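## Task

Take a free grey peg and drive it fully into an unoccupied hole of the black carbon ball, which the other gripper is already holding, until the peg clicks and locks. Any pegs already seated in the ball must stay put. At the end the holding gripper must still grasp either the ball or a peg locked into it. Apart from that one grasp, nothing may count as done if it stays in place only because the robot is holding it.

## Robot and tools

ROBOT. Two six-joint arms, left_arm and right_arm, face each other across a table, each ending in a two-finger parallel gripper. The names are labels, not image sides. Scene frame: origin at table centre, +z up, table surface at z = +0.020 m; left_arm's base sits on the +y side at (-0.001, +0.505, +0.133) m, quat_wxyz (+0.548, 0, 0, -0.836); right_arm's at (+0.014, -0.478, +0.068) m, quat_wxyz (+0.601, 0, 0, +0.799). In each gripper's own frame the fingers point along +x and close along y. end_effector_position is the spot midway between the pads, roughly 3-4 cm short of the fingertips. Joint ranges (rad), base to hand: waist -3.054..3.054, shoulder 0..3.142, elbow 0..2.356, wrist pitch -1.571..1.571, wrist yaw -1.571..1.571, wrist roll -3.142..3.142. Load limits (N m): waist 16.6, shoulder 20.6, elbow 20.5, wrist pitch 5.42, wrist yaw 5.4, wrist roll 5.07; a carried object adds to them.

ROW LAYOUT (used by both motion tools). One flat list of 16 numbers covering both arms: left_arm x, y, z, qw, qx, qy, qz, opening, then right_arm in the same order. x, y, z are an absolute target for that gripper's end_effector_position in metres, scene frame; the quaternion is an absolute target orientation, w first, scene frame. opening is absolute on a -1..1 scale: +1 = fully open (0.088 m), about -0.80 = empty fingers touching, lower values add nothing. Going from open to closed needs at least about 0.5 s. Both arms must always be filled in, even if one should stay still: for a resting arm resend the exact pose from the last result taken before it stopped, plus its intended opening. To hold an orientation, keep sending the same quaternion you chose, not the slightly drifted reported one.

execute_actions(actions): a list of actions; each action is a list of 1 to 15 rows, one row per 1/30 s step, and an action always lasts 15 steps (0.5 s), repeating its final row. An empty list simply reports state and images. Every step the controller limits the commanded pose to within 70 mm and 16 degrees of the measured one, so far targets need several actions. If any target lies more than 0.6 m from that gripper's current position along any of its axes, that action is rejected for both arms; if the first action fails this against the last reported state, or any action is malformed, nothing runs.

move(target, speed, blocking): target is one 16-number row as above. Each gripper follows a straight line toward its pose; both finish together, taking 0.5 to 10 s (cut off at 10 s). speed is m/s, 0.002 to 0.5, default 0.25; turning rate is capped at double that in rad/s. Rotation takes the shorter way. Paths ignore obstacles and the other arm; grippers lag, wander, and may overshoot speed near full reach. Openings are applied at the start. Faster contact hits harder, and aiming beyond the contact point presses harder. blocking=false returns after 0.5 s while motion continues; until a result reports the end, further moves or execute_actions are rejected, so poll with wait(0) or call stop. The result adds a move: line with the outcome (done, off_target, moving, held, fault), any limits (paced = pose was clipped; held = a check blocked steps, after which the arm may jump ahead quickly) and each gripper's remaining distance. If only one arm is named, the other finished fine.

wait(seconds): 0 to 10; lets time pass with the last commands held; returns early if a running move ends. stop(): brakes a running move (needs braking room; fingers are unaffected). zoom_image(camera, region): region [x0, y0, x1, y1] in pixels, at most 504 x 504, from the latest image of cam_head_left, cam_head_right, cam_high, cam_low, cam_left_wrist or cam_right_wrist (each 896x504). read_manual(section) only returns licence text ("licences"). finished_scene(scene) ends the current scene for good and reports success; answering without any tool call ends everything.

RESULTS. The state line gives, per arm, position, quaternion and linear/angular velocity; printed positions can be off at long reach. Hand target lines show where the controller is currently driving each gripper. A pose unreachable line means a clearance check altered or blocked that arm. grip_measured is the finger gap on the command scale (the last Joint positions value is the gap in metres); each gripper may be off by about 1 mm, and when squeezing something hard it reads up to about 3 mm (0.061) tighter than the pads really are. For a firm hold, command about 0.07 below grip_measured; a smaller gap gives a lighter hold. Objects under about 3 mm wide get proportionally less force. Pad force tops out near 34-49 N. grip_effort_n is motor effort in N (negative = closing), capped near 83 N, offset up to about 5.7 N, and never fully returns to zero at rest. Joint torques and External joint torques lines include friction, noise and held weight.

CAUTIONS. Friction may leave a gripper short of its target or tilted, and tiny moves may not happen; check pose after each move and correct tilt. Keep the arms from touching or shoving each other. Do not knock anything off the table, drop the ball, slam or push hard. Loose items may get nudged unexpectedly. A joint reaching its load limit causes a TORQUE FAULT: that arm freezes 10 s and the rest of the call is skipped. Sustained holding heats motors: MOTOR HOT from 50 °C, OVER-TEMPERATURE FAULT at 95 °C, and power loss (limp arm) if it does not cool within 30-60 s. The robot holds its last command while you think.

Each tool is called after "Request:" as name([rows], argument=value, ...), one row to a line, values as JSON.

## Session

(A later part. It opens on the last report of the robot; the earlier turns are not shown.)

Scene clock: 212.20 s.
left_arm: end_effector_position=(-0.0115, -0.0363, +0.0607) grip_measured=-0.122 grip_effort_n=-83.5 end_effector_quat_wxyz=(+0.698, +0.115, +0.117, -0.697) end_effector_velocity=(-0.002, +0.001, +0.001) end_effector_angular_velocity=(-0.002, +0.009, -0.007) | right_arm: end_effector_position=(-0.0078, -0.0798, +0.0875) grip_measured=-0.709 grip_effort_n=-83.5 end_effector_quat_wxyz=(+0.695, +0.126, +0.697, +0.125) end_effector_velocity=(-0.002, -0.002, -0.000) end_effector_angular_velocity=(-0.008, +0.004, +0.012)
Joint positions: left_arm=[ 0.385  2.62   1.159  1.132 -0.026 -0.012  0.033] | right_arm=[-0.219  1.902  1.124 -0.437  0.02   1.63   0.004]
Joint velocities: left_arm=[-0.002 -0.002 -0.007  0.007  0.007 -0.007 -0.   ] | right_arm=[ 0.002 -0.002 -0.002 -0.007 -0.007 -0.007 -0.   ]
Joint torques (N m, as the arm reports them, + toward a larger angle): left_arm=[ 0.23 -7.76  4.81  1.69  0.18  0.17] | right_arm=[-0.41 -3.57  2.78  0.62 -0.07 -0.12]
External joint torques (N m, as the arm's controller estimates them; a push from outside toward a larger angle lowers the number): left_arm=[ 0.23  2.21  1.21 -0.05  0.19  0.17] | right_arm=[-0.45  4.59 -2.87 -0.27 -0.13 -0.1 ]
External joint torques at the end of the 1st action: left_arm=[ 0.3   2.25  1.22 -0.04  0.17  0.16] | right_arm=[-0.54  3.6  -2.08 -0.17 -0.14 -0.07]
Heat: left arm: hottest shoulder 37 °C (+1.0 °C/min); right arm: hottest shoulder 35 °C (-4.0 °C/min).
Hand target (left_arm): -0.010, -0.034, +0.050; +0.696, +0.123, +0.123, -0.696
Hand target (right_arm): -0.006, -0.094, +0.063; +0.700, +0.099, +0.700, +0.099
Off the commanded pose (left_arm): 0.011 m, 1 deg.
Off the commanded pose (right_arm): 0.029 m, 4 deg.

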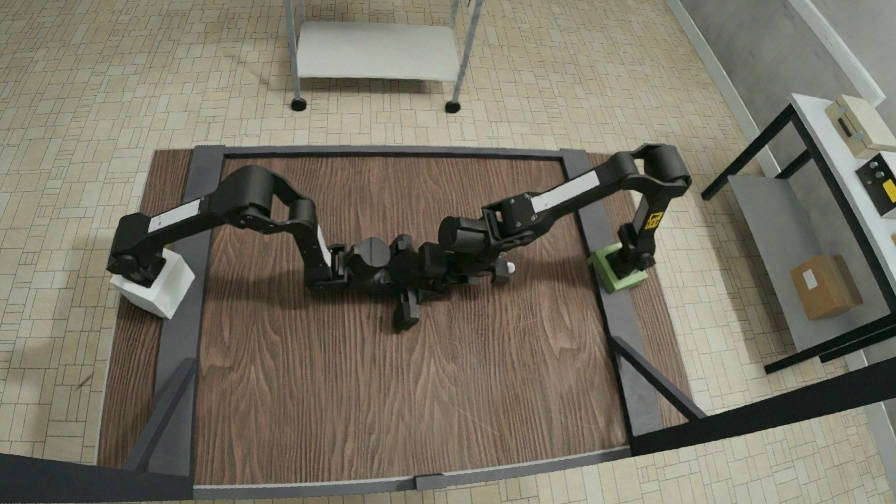

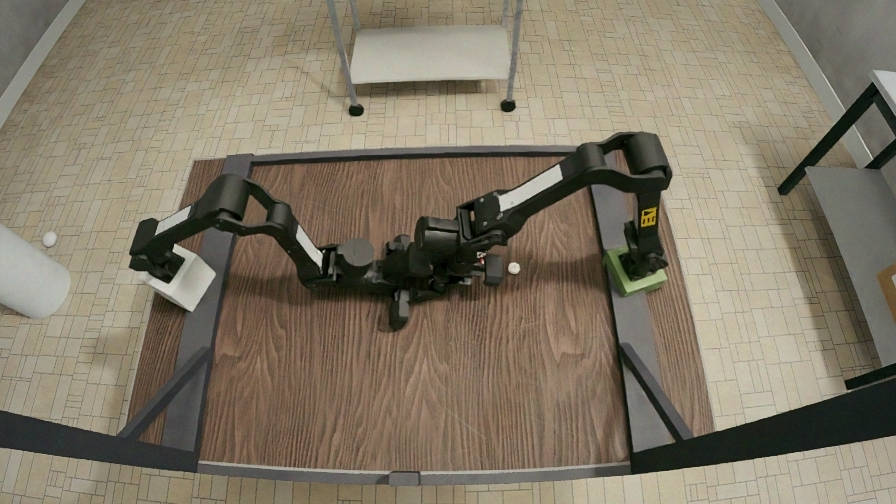

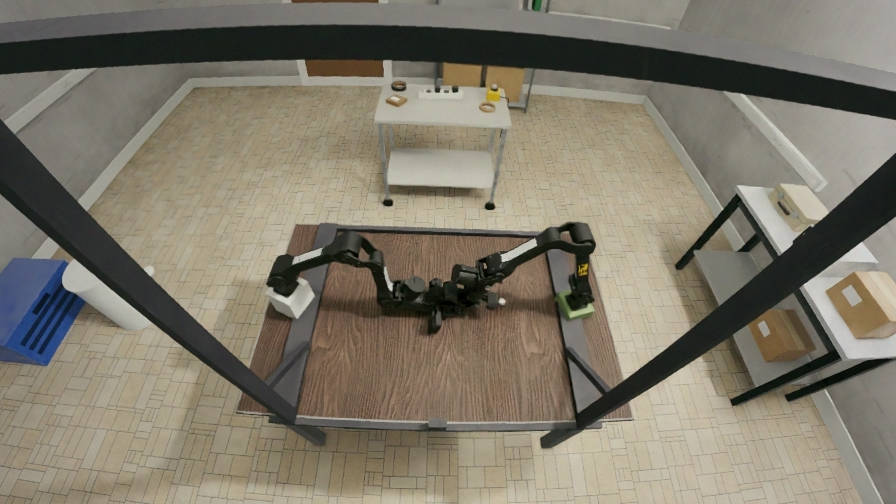

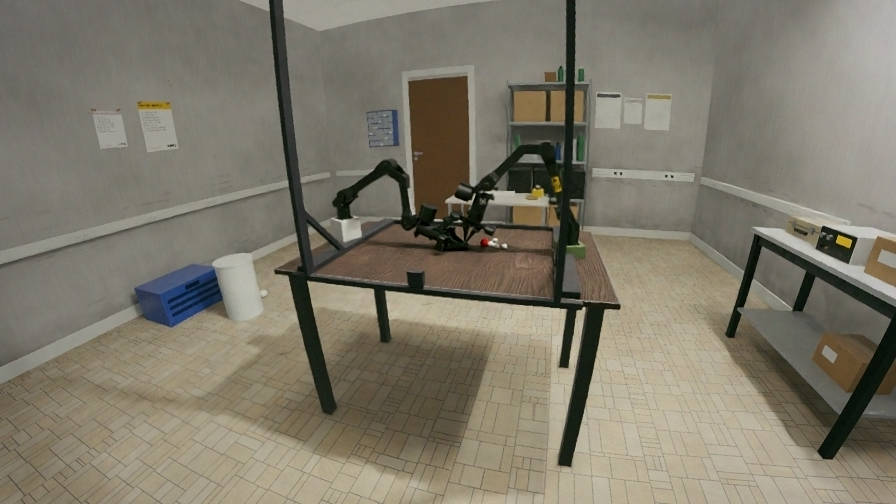

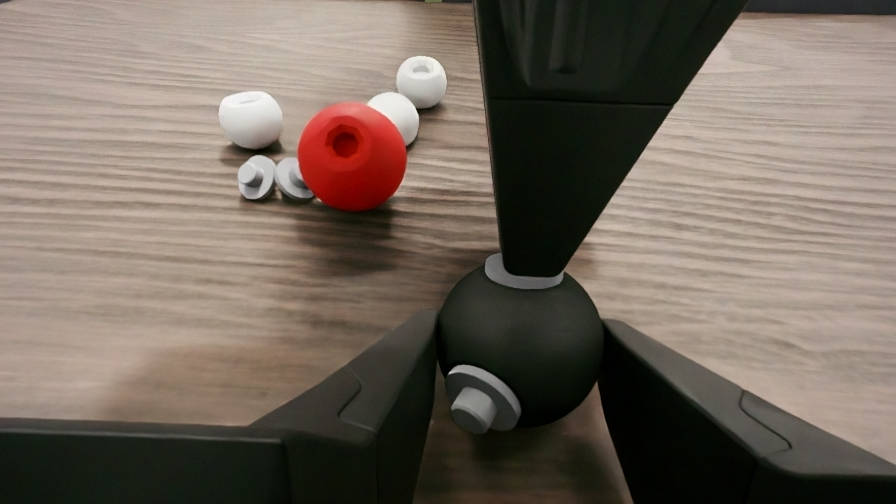

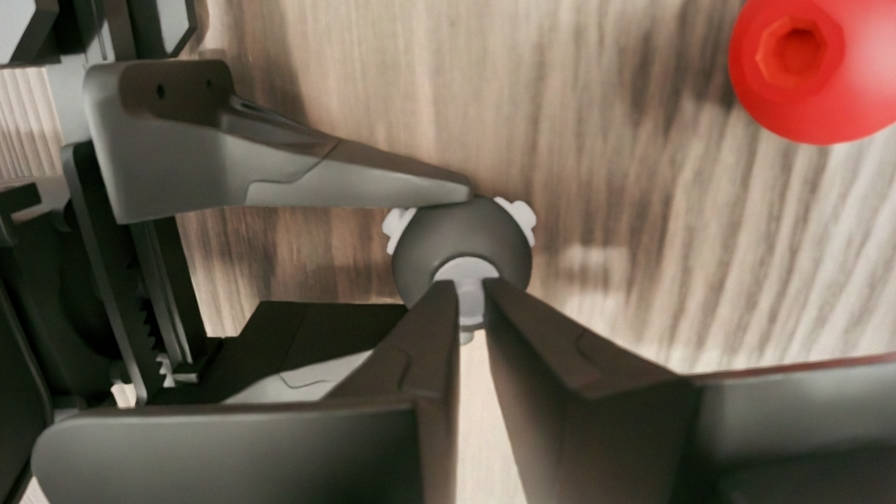

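Request:
execute_actions([
  [[-0.01,-0.034,0.050,0.6964,0.1228,0.1228,-0.6964,-0.19, -0.006,-0.0936,0.06,0.7003,0.0979,0.7003,0.0979,-0.78],[-0.01,-0.034,0.050,0.6964,0.1228,0.1228,-0.6964,-0.19, -0.006,-0.0942,0.0582,0.7005,0.0964,0.7005,0.0964,-0.78],[-0.01,-0.034,0.050,0.6964,0.1228,0.1228,-0.6964,-0.19, -0.0059,-0.0948,0.0565,0.7007,0.095,0.7007,0.095,-0.78],[-0.01,-0.034,0.050,0.6964,0.1228,0.1228,-0.6964,-0.19, -0.0059,-0.0954,0.0547,0.7009,0.0935,0.7009,0.0935,-0.78]],
])

Request:
zoom_image(camera="cam_left_wrist", region=[430, 130, 630, 330])

Request:
execute_actions([
  [[-0.01,-0.034,0.050,0.6964,0.1228,0.1228,-0.6964,-0.19, -0.006,-0.0942,0.0582,0.7005,0.0964,0.7005,0.0964,-0.78],[-0.01,-0.034,0.050,0.6964,0.1228,0.1228,-0.6964,-0.19, -0.006,-0.093,0.0616,0.7001,0.0993,0.7001,0.0993,-0.78],[-0.01,-0.034,0.050,0.6964,0.1228,0.1228,-0.6964,-0.19, -0.0061,-0.0914,0.0645,0.6997,0.1023,0.6997,0.1023,-0.78],[-0.01,-0.034,0.050,0.6964,0.1228,0.1228,-0.6964,-0.19, -0.0061,-0.0898,0.0674,0.6992,0.1053,0.6992,0.1053,-0.78],[-0.01,-0.034,0.050,0.6964,0.1228,0.1228,-0.6964,-0.19, -0.0062,-0.0884,0.0703,0.6988,0.1082,0.6988,0.1082,-0.78],[-0.01,-0.034,0.050,0.6964,0.1228,0.1228,-0.6964,-0.19, -0.0063,-0.087,0.0732,0.6983,0.1111,0.6983,0.1111,-0.78],[-0.01,-0.034,0.050,0.6964,0.1228,0.1228,-0.6964,-0.19, -0.0064,-0.0855,0.0761,0.6979,0.114,0.6979,0.114,-0.78],[-0.01,-0.034,0.050,0.6964,0.1228,0.1228,-0.6964,-0.19, -0.0065,-0.084,0.0791,0.6974,0.1169,0.6974,0.1169,-0.78],[-0.01,-0.034,0.050,0.6964,0.1228,0.1228,-0.6964,-0.19, -0.0065,-0.0826,0.082,0.6969,0.1198,0.6969,0.1198,-0.78],[-0.01,-0.034,0.050,0.6964,0.1228,0.1228,-0.6964,-0.19, -0.0066,-0.0812,0.0849,0.6964,0.1228,0.6964,0.1228,-0.78],[-0.01,-0.034,0.050,0.6964,0.1228,0.1228,-0.6964,-0.19, -0.0067,-0.0798,0.0878,0.6959,0.1257,0.6959,0.1257,-0.78],[-0.01,-0.034,0.050,0.6964,0.1228,0.1228,-0.6964,-0.19, -0.0068,-0.0784,0.0907,0.6953,0.1286,0.6953,0.1286,-0.78]],
  [[-0.01,-0.034,0.050,0.6964,0.1228,0.1228,-0.6964,-0.19, -0.0068,-0.077,0.0937,0.6948,0.1315,0.6948,0.1315,-0.78],[-0.01,-0.034,0.050,0.6964,0.1228,0.1228,-0.6964,-0.19, -0.0069,-0.0756,0.0966,0.6942,0.1344,0.6942,0.1344,-0.78],[-0.01,-0.034,0.050,0.6964,0.1228,0.1228,-0.6964,-0.19, -0.007,-0.0742,0.0995,0.6936,0.1373,0.6936,0.1373,-0.78],[-0.01,-0.034,0.050,0.6964,0.1228,0.1228,-0.6964,-0.19, -0.007,-0.0729,0.1024,0.6931,0.1402,0.6931,0.1402,-0.78]],
])

Request:
zoom_image(camera="cam_left_wrist", region=[430, 130, 630, 330])

Scene clock: 229.00 s.
left_arm: end_effector_position=(-0.0115, -0.0363, +0.0607) grip_measured=-0.122 grip_effort_n=-83.5 end_effector_quat_wxyz=(+0.698, +0.115, +0.117, -0.697) end_effector_velocity=(-0.000, +0.001, -0.001) end_effector_angular_velocity=(+0.007, +0.004, +0.007) | right_arm: end_effector_position=(-0.0077, -0.0801, +0.0860) grip_measured=-0.709 grip_effort_n=-83.5 end_effector_quat_wxyz=(+0.695, +0.125, +0.697, +0.124) end_effector_velocity=(-0.000, -0.001, -0.001) end_effector_angular_velocity=(-0.009, +0.018, +0.007)
Joint positions: left_arm=[ 0.385  2.62   1.159  1.132 -0.025 -0.011  0.033] | right_arm=[-0.219  1.905  1.123 -0.436  0.019  1.63   0.004]
Joint velocities: left_arm=[-0.002 -0.002 -0.002 -0.007 -0.007 -0.007 -0.   ] | right_arm=[-0.007  0.002  0.002 -0.007 -0.022 -0.007 -0.   ]
Joint torques (N m, as the arm reports them, + toward a larger angle): left_arm=[ 0.38 -7.74  4.88  1.73  0.17  0.16] | right_arm=[-0.28 -2.26  2.33  0.71 -0.02 -0.13]
External joint torques (N m, as the arm's controller estimates them; a push from outside toward a larger angle lowers the number): left_arm=[ 0.45  2.26  1.25 -0.02  0.17  0.15] | right_arm=[-0.27  5.92 -3.38 -0.2  -0.09 -0.11]
Heat: left arm: hottest shoulder 37 °C (+1.0 °C/min); right arm: hottest shoulder 33 °C (-5.0 °C/min).
Hand target (left_arm): -0.010, -0.034, +0.050; +0.696, +0.123, +0.123, -0.697
Hand target (right_arm): -0.006, -0.097, +0.057; +0.701, +0.094, +0.701, +0.094
Off the commanded pose (left_arm): 0.011 m, 1 deg.
Off the commanded pose (right_arm): 0.035 m, 5 deg.

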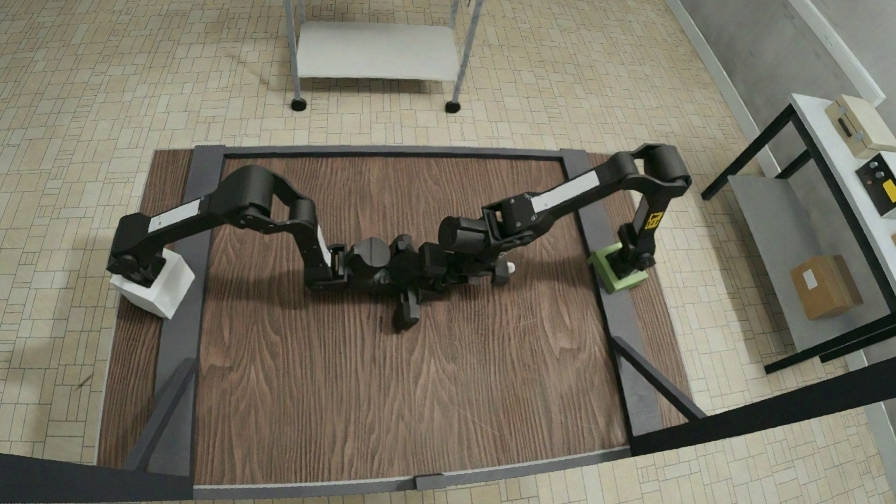

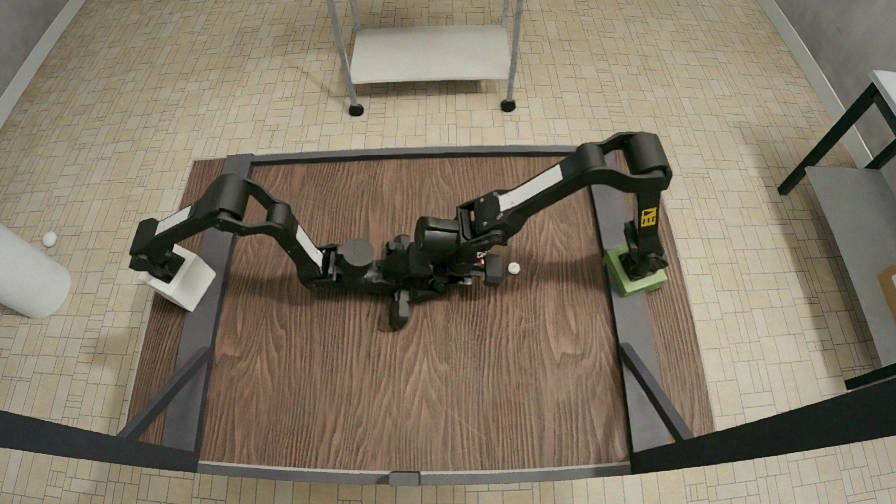

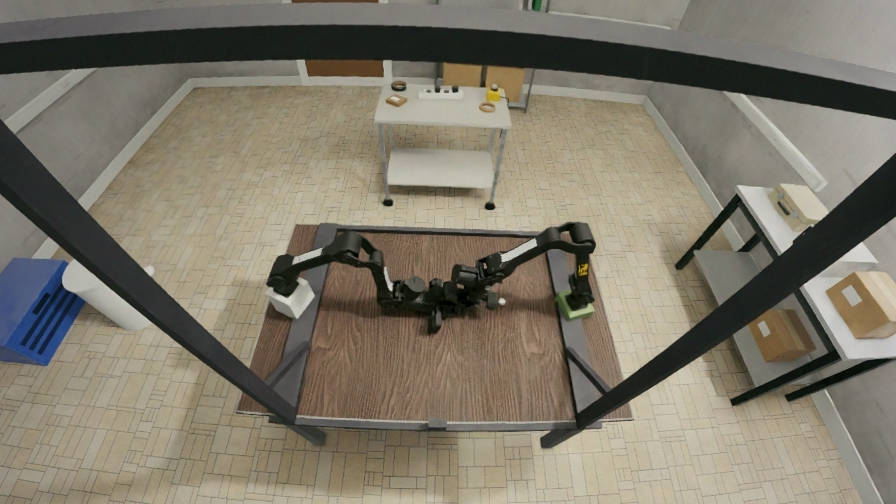

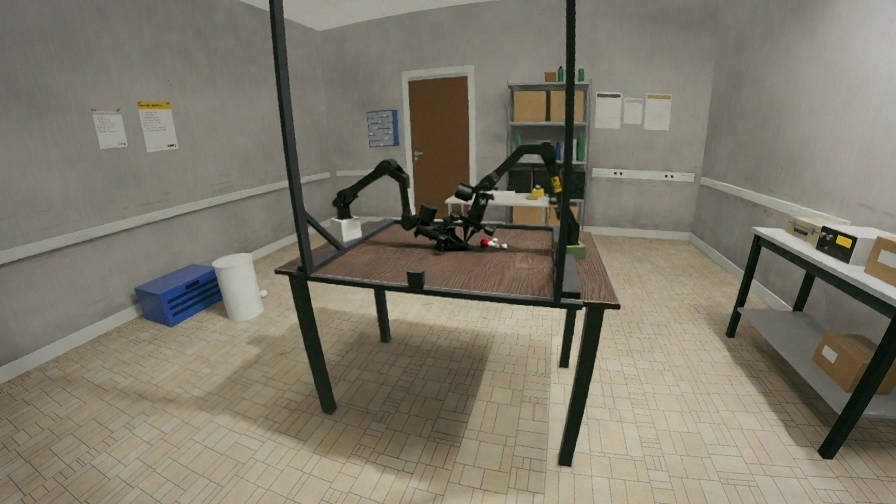

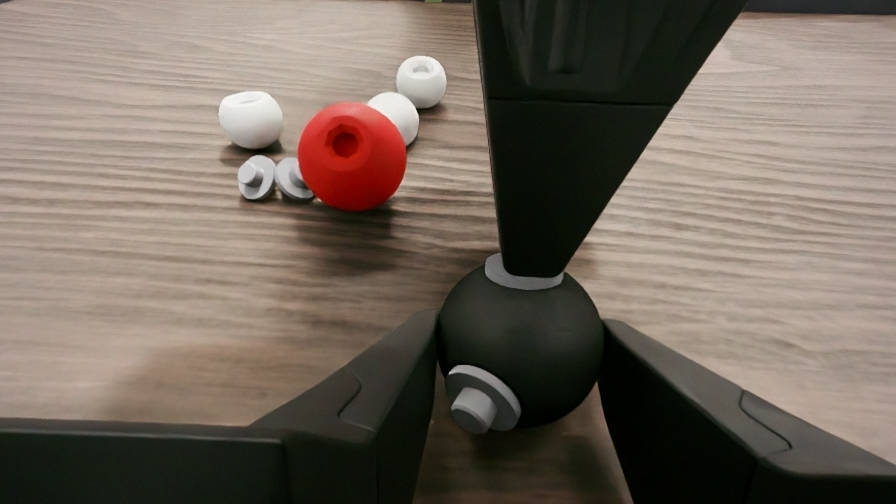

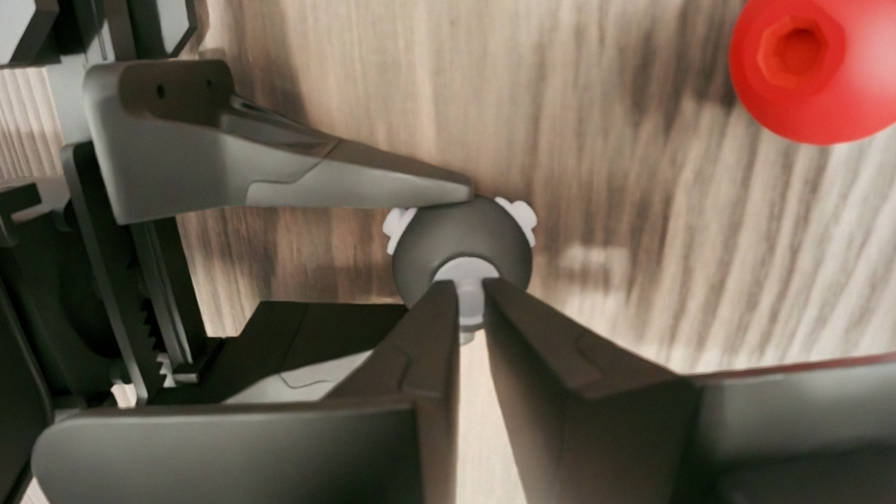

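Region (430, 130, 630, 330) of cam_left_wrist's 896x504 image, scaled by 2.520, with more detail than that image has.

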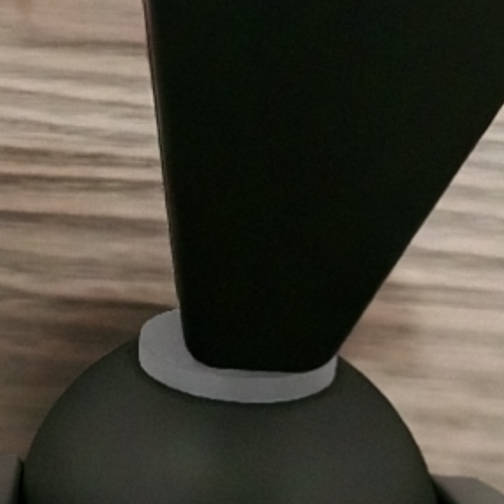

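Scene clock: 230.00 s.
left_arm: end_effector_position=(-0.0113, -0.0364, +0.0607) grip_measured=-0.122 grip_effort_n=-83.5 end_effector_quat_wxyz=(+0.698, +0.115, +0.117, -0.697) end_effector_velocity=(-0.000, +0.001, -0.000) end_effector_angular_velocity=(-0.003, +0.005, +0.007) | right_arm: end_effector_position=(-0.0077, -0.0775, +0.0934) grip_measured=-0.709 grip_effort_n=-83.5 end_effector_quat_wxyz=(+0.694, +0.132, +0.696, +0.131) end_effector_velocity=(-0.000, -0.002, -0.000) end_effector_angular_velocity=(-0.009, +0.012, +0.021)
Joint positions: left_arm=[ 0.385  2.621  1.16   1.132 -0.025 -0.011  0.033] | right_arm=[-0.219  1.889  1.127 -0.435  0.02   1.63   0.004]
Joint velocities: left_arm=[-0.002  0.002 -0.002  0.007 -0.007 -0.007 -0.   ] | right_arm=[-0.007 -0.002 -0.002 -0.007 -0.022 -0.022 -0.   ]
Joint torques (N m, as the arm reports them, + toward a larger angle): left_arm=[ 0.3  -7.81  4.78  1.69  0.16  0.15] | right_arm=[ -0.25 -11.22   7.61   0.77   0.16  -0.07]
External joint torques (N m, as the arm's controller estimates them; a push from outside toward a larger angle lowers the number): left_arm=[ 0.3   2.07  1.21 -0.03  0.17  0.14] | right_arm=[-0.26 -3.09  1.89 -0.15  0.09 -0.05]
External joint torques at the end of the 1st action: left_arm=[0.47 2.11 1.28 0.   0.19 0.15] | right_arm=[-0.02 -0.5   0.47 -0.17  0.01 -0.11]
Heat: left arm: hottest shoulder 37 °C (+1.0 °C/min); right arm: hottest shoulder 33 °C (-4.0 °C/min).
Hand target (left_arm): -0.010, -0.034, +0.050; +0.696, +0.123, +0.123, -0.696
Hand target (right_arm): -0.007, -0.073, +0.102; +0.693, +0.141, +0.693, +0.140
Off the commanded pose (left_arm): 0.011 m, 1 deg.
Off the commanded pose (right_arm): 0.010 m, 1 deg.

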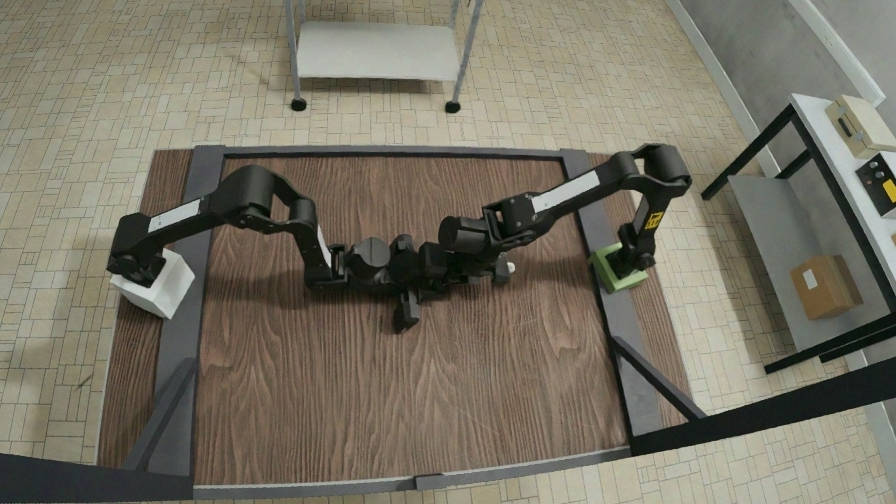

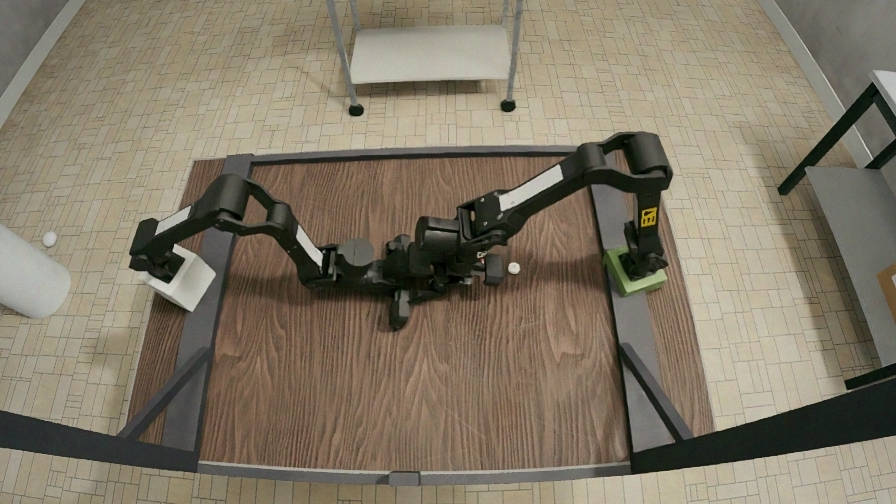

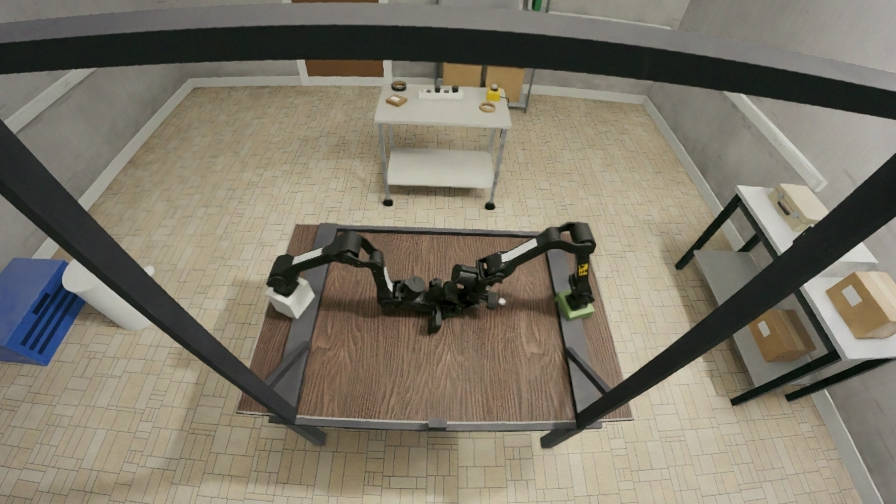

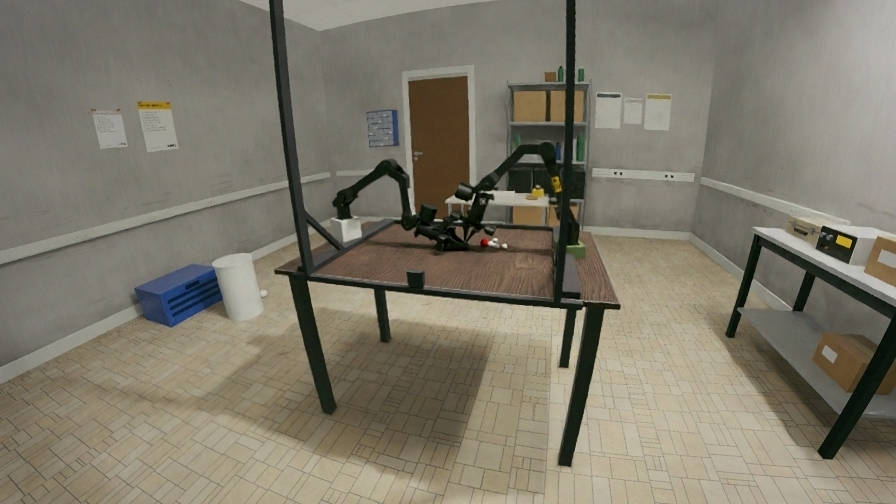

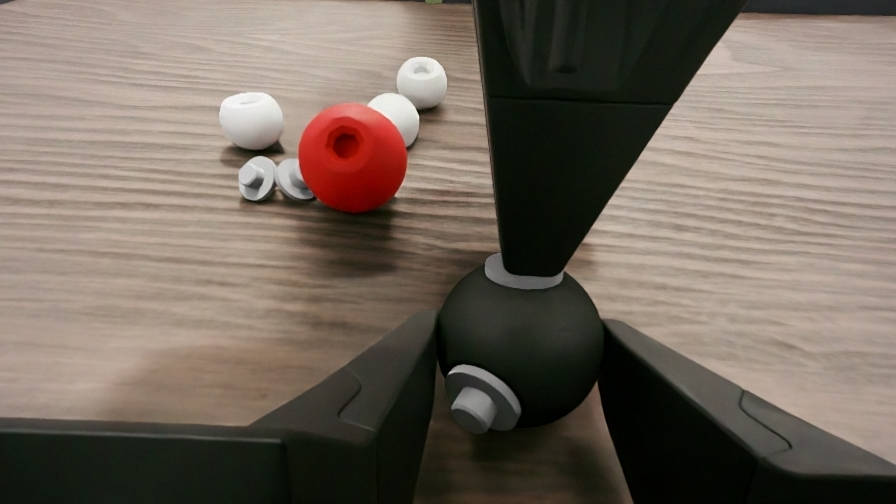

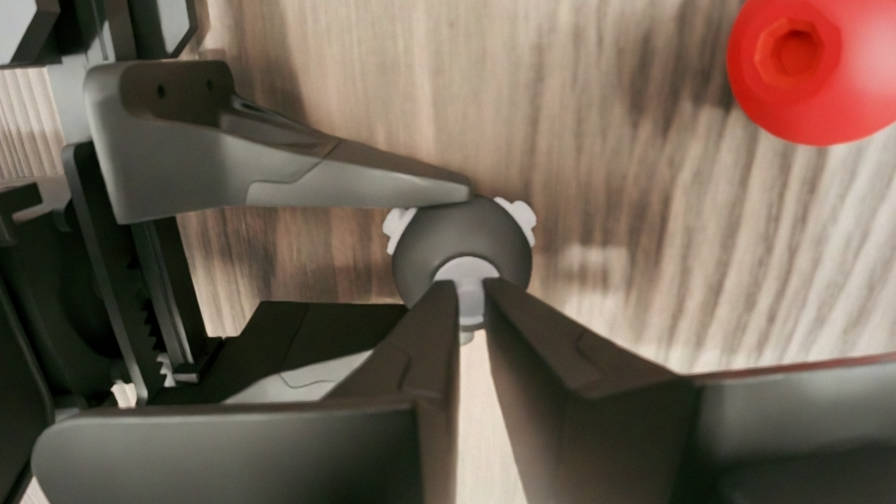

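Region (430, 130, 630, 330) of cam_left_wrist's 896x504 image, scaled by 2.520, with more detail than that image has.

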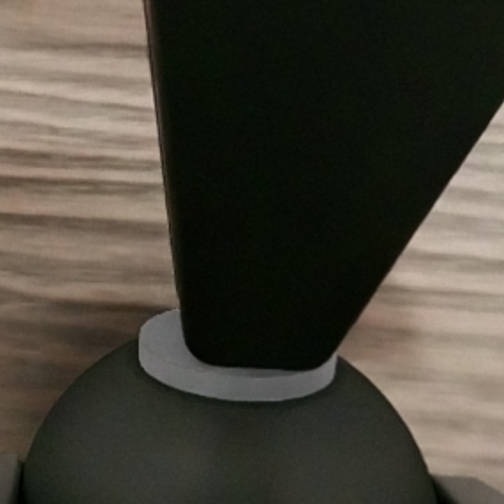

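Stays seated under a light pull. Release and retract.

Request:
execute_actions([
  [[-0.01,-0.034,0.050,0.6964,0.1228,0.1228,-0.6964,-0.19, -0.007,-0.0742,0.0995,0.6936,0.1373,0.6936,0.1373,-0.4]],
  [[-0.01,-0.034,0.050,0.6964,0.1228,0.1228,-0.6964,-0.19, -0.007,-0.0749,0.1015,0.6936,0.1373,0.6936,0.1373,-0.4],[-0.01,-0.034,0.050,0.6964,0.1228,0.1228,-0.6964,-0.19, -0.007,-0.0756,0.1035,0.6936,0.1373,0.6936,0.1373,-0.4],[-0.01,-0.034,0.050,0.6964,0.1228,0.1228,-0.6964,-0.19, -0.007,-0.0767,0.1065,0.6936,0.1373,0.6936,0.1373,-0.4],[-0.01,-0.034,0.050,0.6964,0.1228,0.1228,-0.6964,-0.19, -0.007,-0.0778,0.1095,0.6936,0.1373,0.6936,0.1373,-0.4],[-0.01,-0.034,0.050,0.6964,0.1228,0.1228,-0.6964,-0.19, -0.007,-0.0789,0.1125,0.6936,0.1373,0.6936,0.1373,-0.4],[-0.01,-0.034,0.050,0.6964,0.1228,0.1228,-0.6964,-0.19, -0.007,-0.08,0.1155,0.6936,0.1373,0.6936,0.1373,-0.4]],
])

Request:
move(target=[-0.013,-0.02,0.09,0.6964,0.1228,0.1228,-0.6964,-0.19, -0.007,-0.13,0.19,0.6936,0.1373,0.6936,0.1373,-0.4], speed=0.1)

Scene clock: 237.23 s.
left_arm: end_effector_position=(-0.0113, -0.0365, +0.0607) grip_measured=-0.122 grip_effort_n=-83.5 end_effector_quat_wxyz=(+0.698, +0.115, +0.117, -0.697) end_effector_velocity=(+0.002, -0.000, +0.002) end_effector_angular_velocity=(-0.007, +0.005, +0.012) | right_arm: end_effector_position=(-0.0073, -0.0816, +0.1107) grip_measured=-0.403 grip_effort_n=13.7 end_effector_quat_wxyz=(+0.694, +0.134, +0.695, +0.133) end_effector_velocity=(+0.003, -0.008, -0.003) end_effector_angular_velocity=(-0.036, -0.006, -0.012)
Joint positions: left_arm=[ 0.385  2.621  1.16   1.133 -0.025 -0.011  0.033] | right_arm=[-0.219  1.84   1.137 -0.489  0.021  1.63   0.019]
Joint velocities: left_arm=[ 0.002 -0.002 -0.002  0.007 -0.007 -0.007 -0.   ] | right_arm=[-0.002 -0.002 -0.002 -0.037  0.007  0.007 -0.   ]
Joint torques (N m, as the arm reports them, + toward a larger angle): left_arm=[ 0.24 -7.73  4.75  1.64  0.16  0.15] | right_arm=[  0.02 -10.35   7.3    0.83   0.09  -0.11]
External joint torques (N m, as the arm's controller estimates them; a push from outside toward a larger angle lowers the number): left_arm=[ 0.16  2.28  1.12 -0.11  0.17  0.14] | right_arm=[ 0.03 -2.41  1.42 -0.11  0.02 -0.09]
External joint torques at the end of the 1st action: left_arm=[ 0.21  2.25  1.14 -0.16  0.16  0.15] | right_arm=[-0.06 -2.43  1.38 -0.17  0.   -0.12]
Heat: left arm: hottest shoulder 37 °C (+1.0 °C/min); right arm: hottest shoulder 35 °C (-2.0 °C/min).
Hand target (left_arm): -0.010, -0.034, +0.050; +0.696, +0.123, +0.123, -0.696
Hand target (right_arm): -0.007, -0.080, +0.116; +0.694, +0.137, +0.694, +0.137
Off the commanded pose (left_arm): 0.011 m, 1 deg.
Off the commanded pose (right_arm): 0.005 m, 1 deg.

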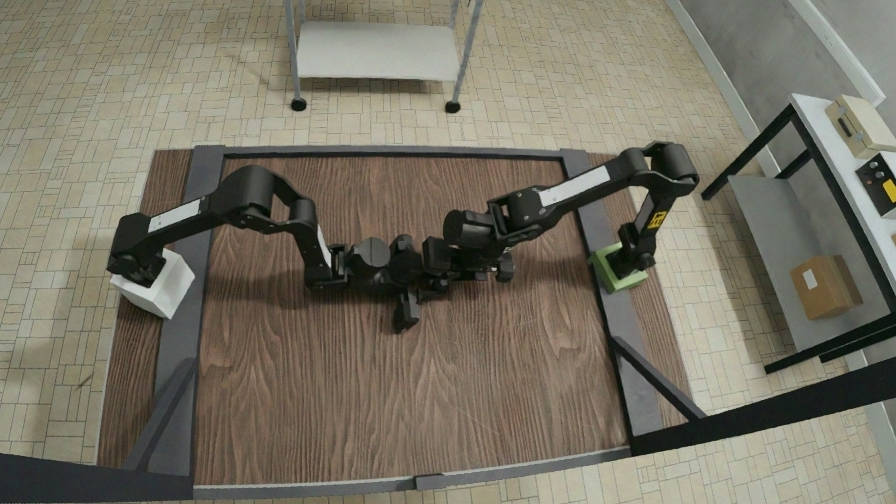

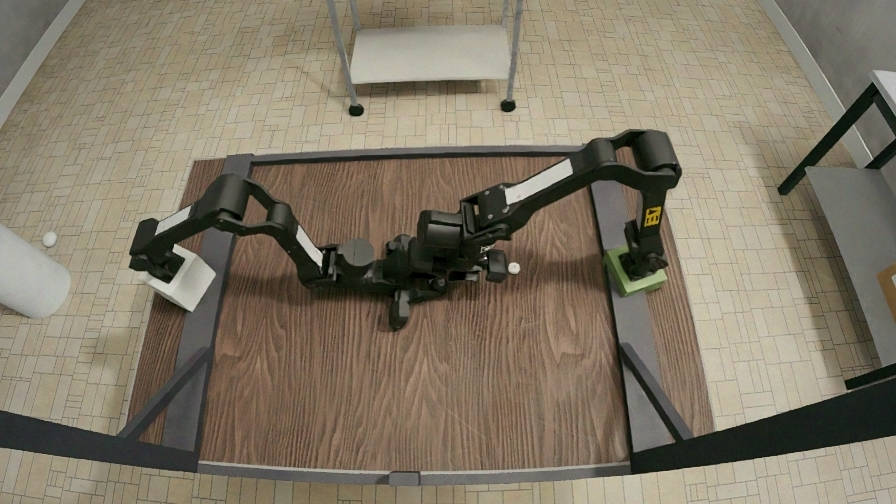

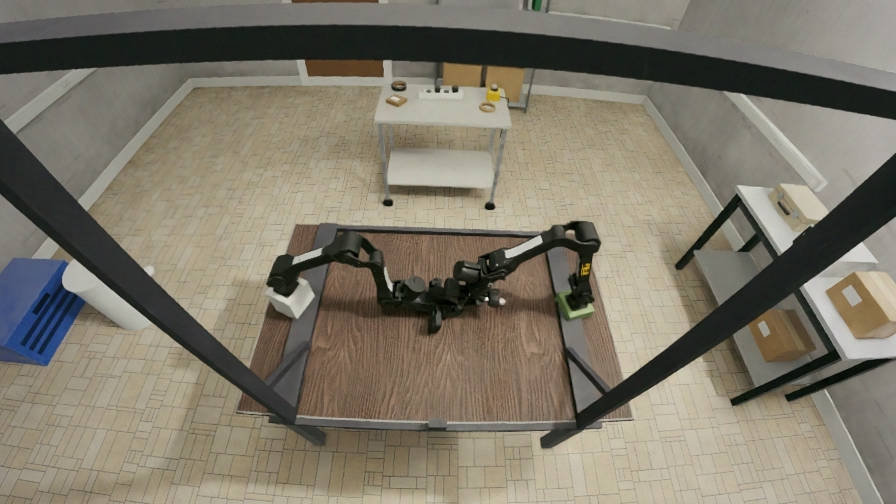

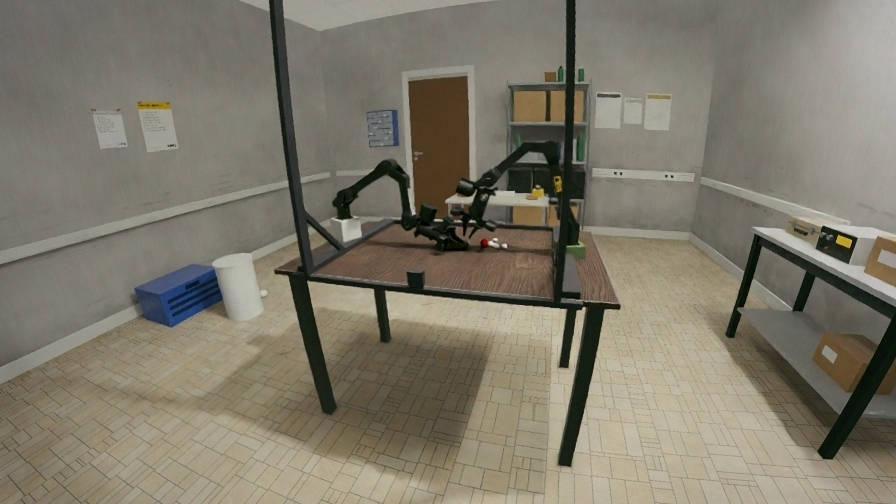

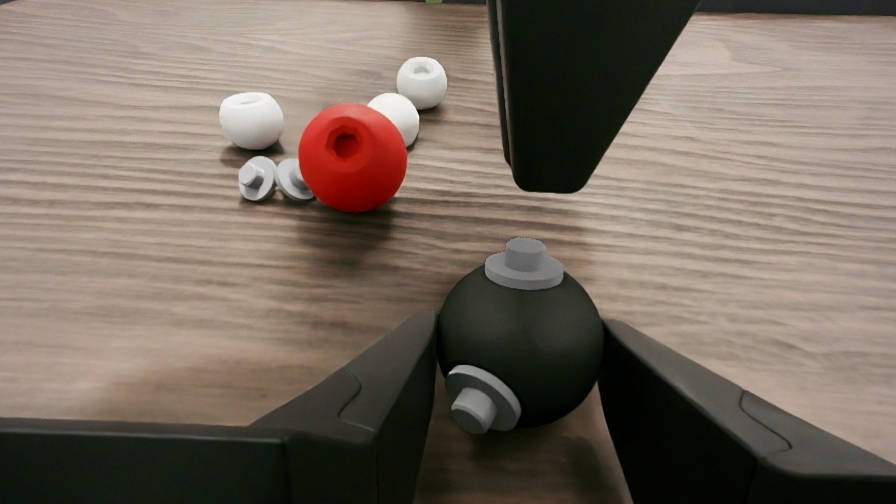

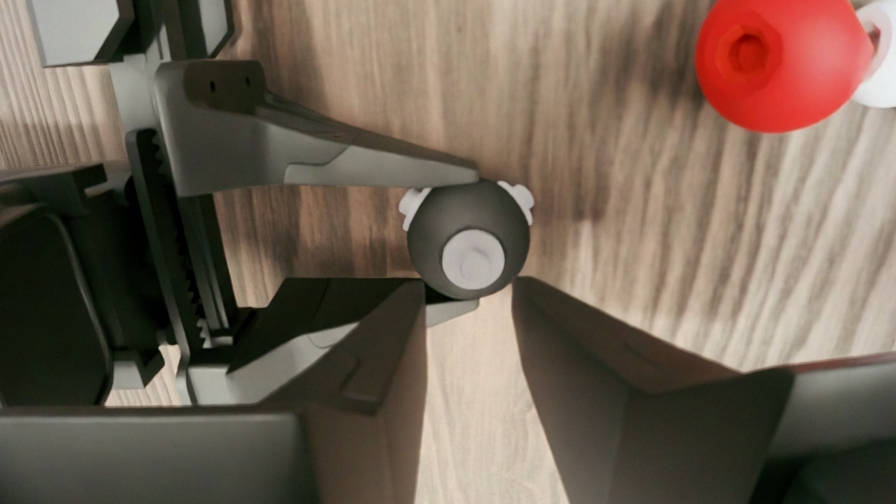

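Scene clock: 238.60 s.
left_arm: end_effector_position=(-0.0113, -0.0190, +0.0811) grip_measured=-0.122 grip_effort_n=-83.5 end_effector_quat_wxyz=(+0.696, +0.127, +0.128, -0.695) end_effector_velocity=(-0.000, +0.003, -0.001) end_effector_angular_velocity=(+0.002, +0.018, +0.012) | right_arm: end_effector_position=(-0.0062, -0.1307, +0.1847) grip_measured=-0.403 grip_effort_n=13.7 end_effector_quat_wxyz=(+0.695, +0.132, +0.695, +0.132) end_effector_velocity=(-0.000, -0.002, +0.001) end_effector_angular_velocity=(-0.003, +0.004, +0.007)
Joint positions: left_arm=[ 0.384  2.501  1.05   1.089 -0.025 -0.011  0.033] | right_arm=[-0.212  1.571  1.14  -0.765  0.025  1.635  0.019]
Joint velocities: left_arm=[-0.002 -0.002 -0.012  0.007 -0.007 -0.022 -0.   ] | right_arm=[-0.002 -0.007 -0.002 -0.007 -0.007 -0.007 -0.   ]
Joint torques (N m, as the arm reports them, + toward a larger angle): left_arm=[ -0.31 -11.84   3.29   1.82  -0.16   0.06] | right_arm=[-0.09 -8.58  7.77  0.71  0.1   0.08]
External joint torques (N m, as the arm's controller estimates them; a push from outside toward a larger angle lowers the number): left_arm=[-0.27 -2.3  -0.35  0.09 -0.15  0.06] | right_arm=[-0.05 -2.21  1.38 -0.22  0.02  0.1 ]
Heat: left arm: hottest shoulder 37 °C (+1.0 °C/min); right arm: hottest shoulder 36 °C (-1.0 °C/min).
Hand target (left_arm): -0.013, -0.020, +0.090; +0.696, +0.123, +0.123, -0.696
Hand target (right_arm): -0.007, -0.129, +0.190; +0.694, +0.137, +0.694, +0.137
Off the commanded pose (left_arm): 0.009 m, 1 deg.
Off the commanded pose (right_arm): 0.005 m, 1 deg.
move: off_target (left_arm)

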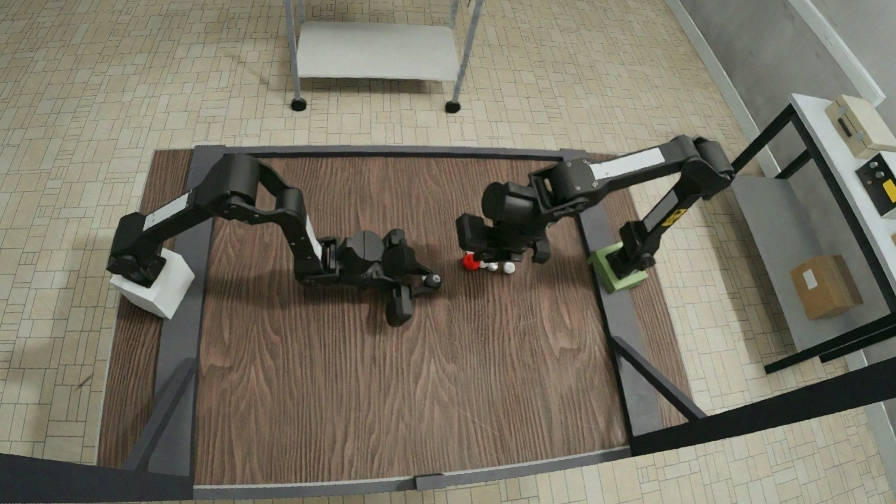

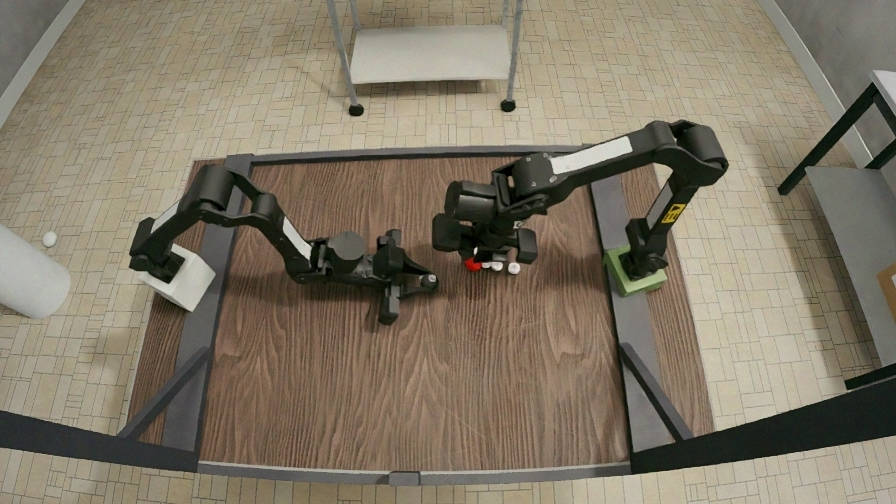

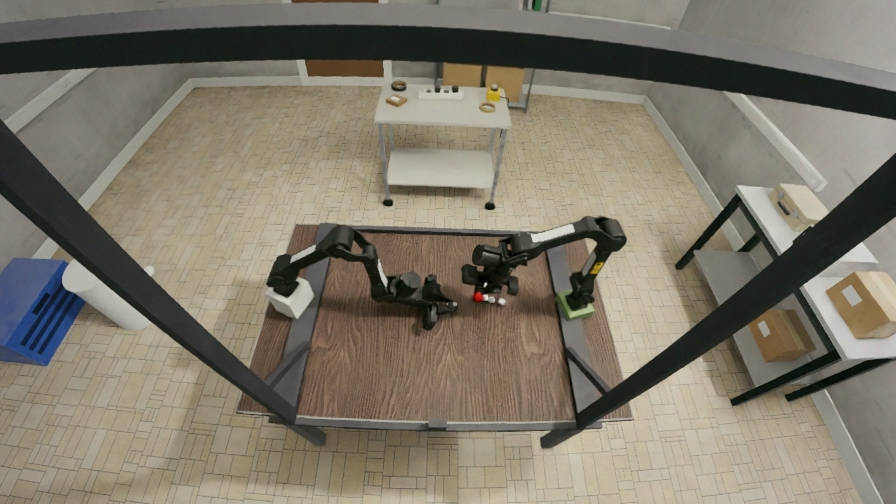

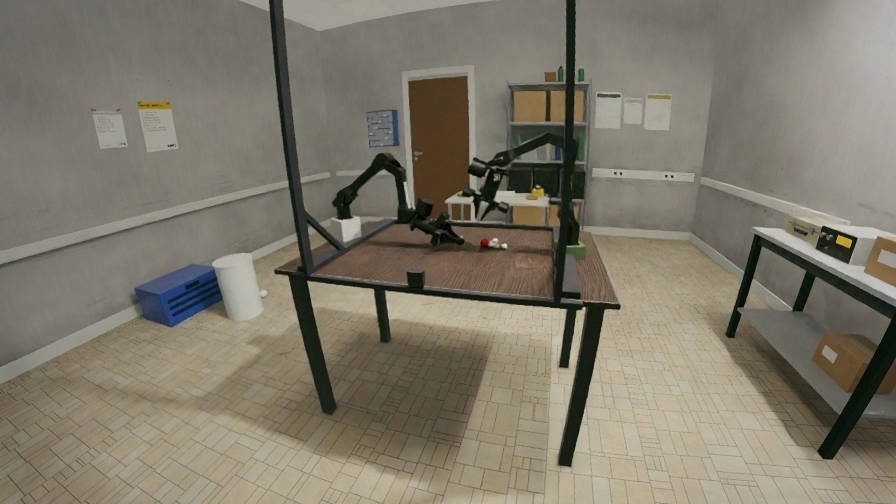

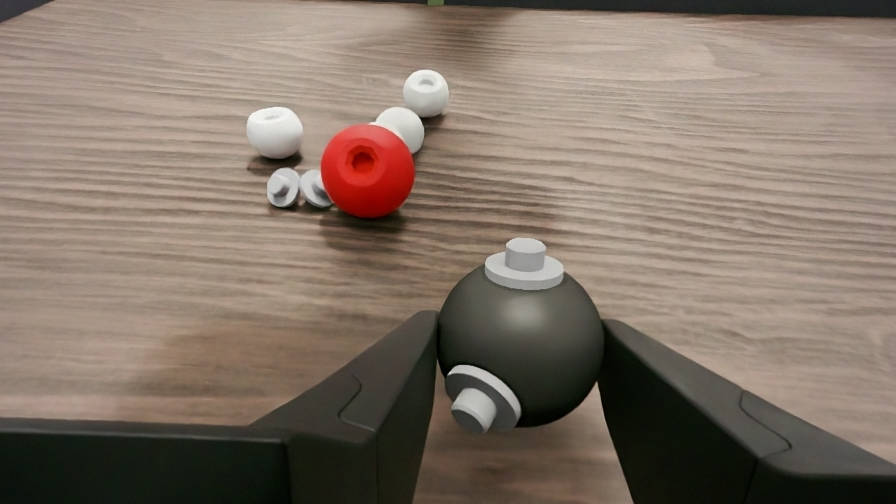

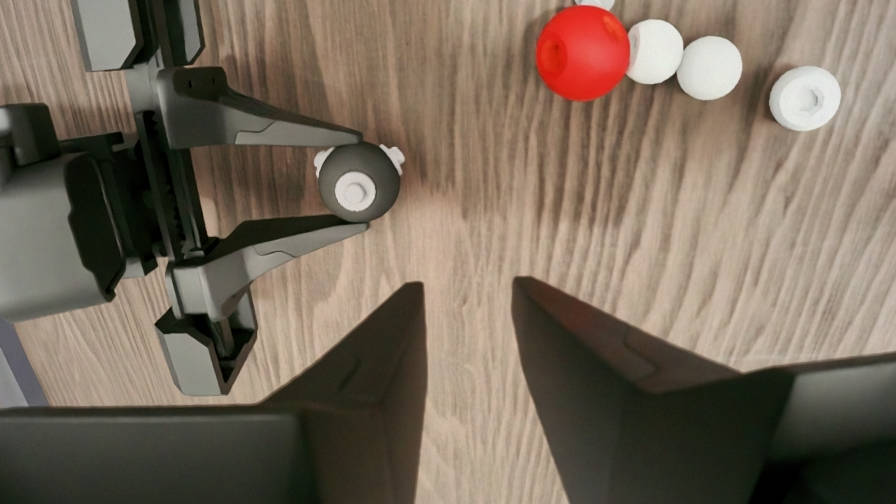

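Request:
finished_scene(scene=2)

The scene is finished: the task was done.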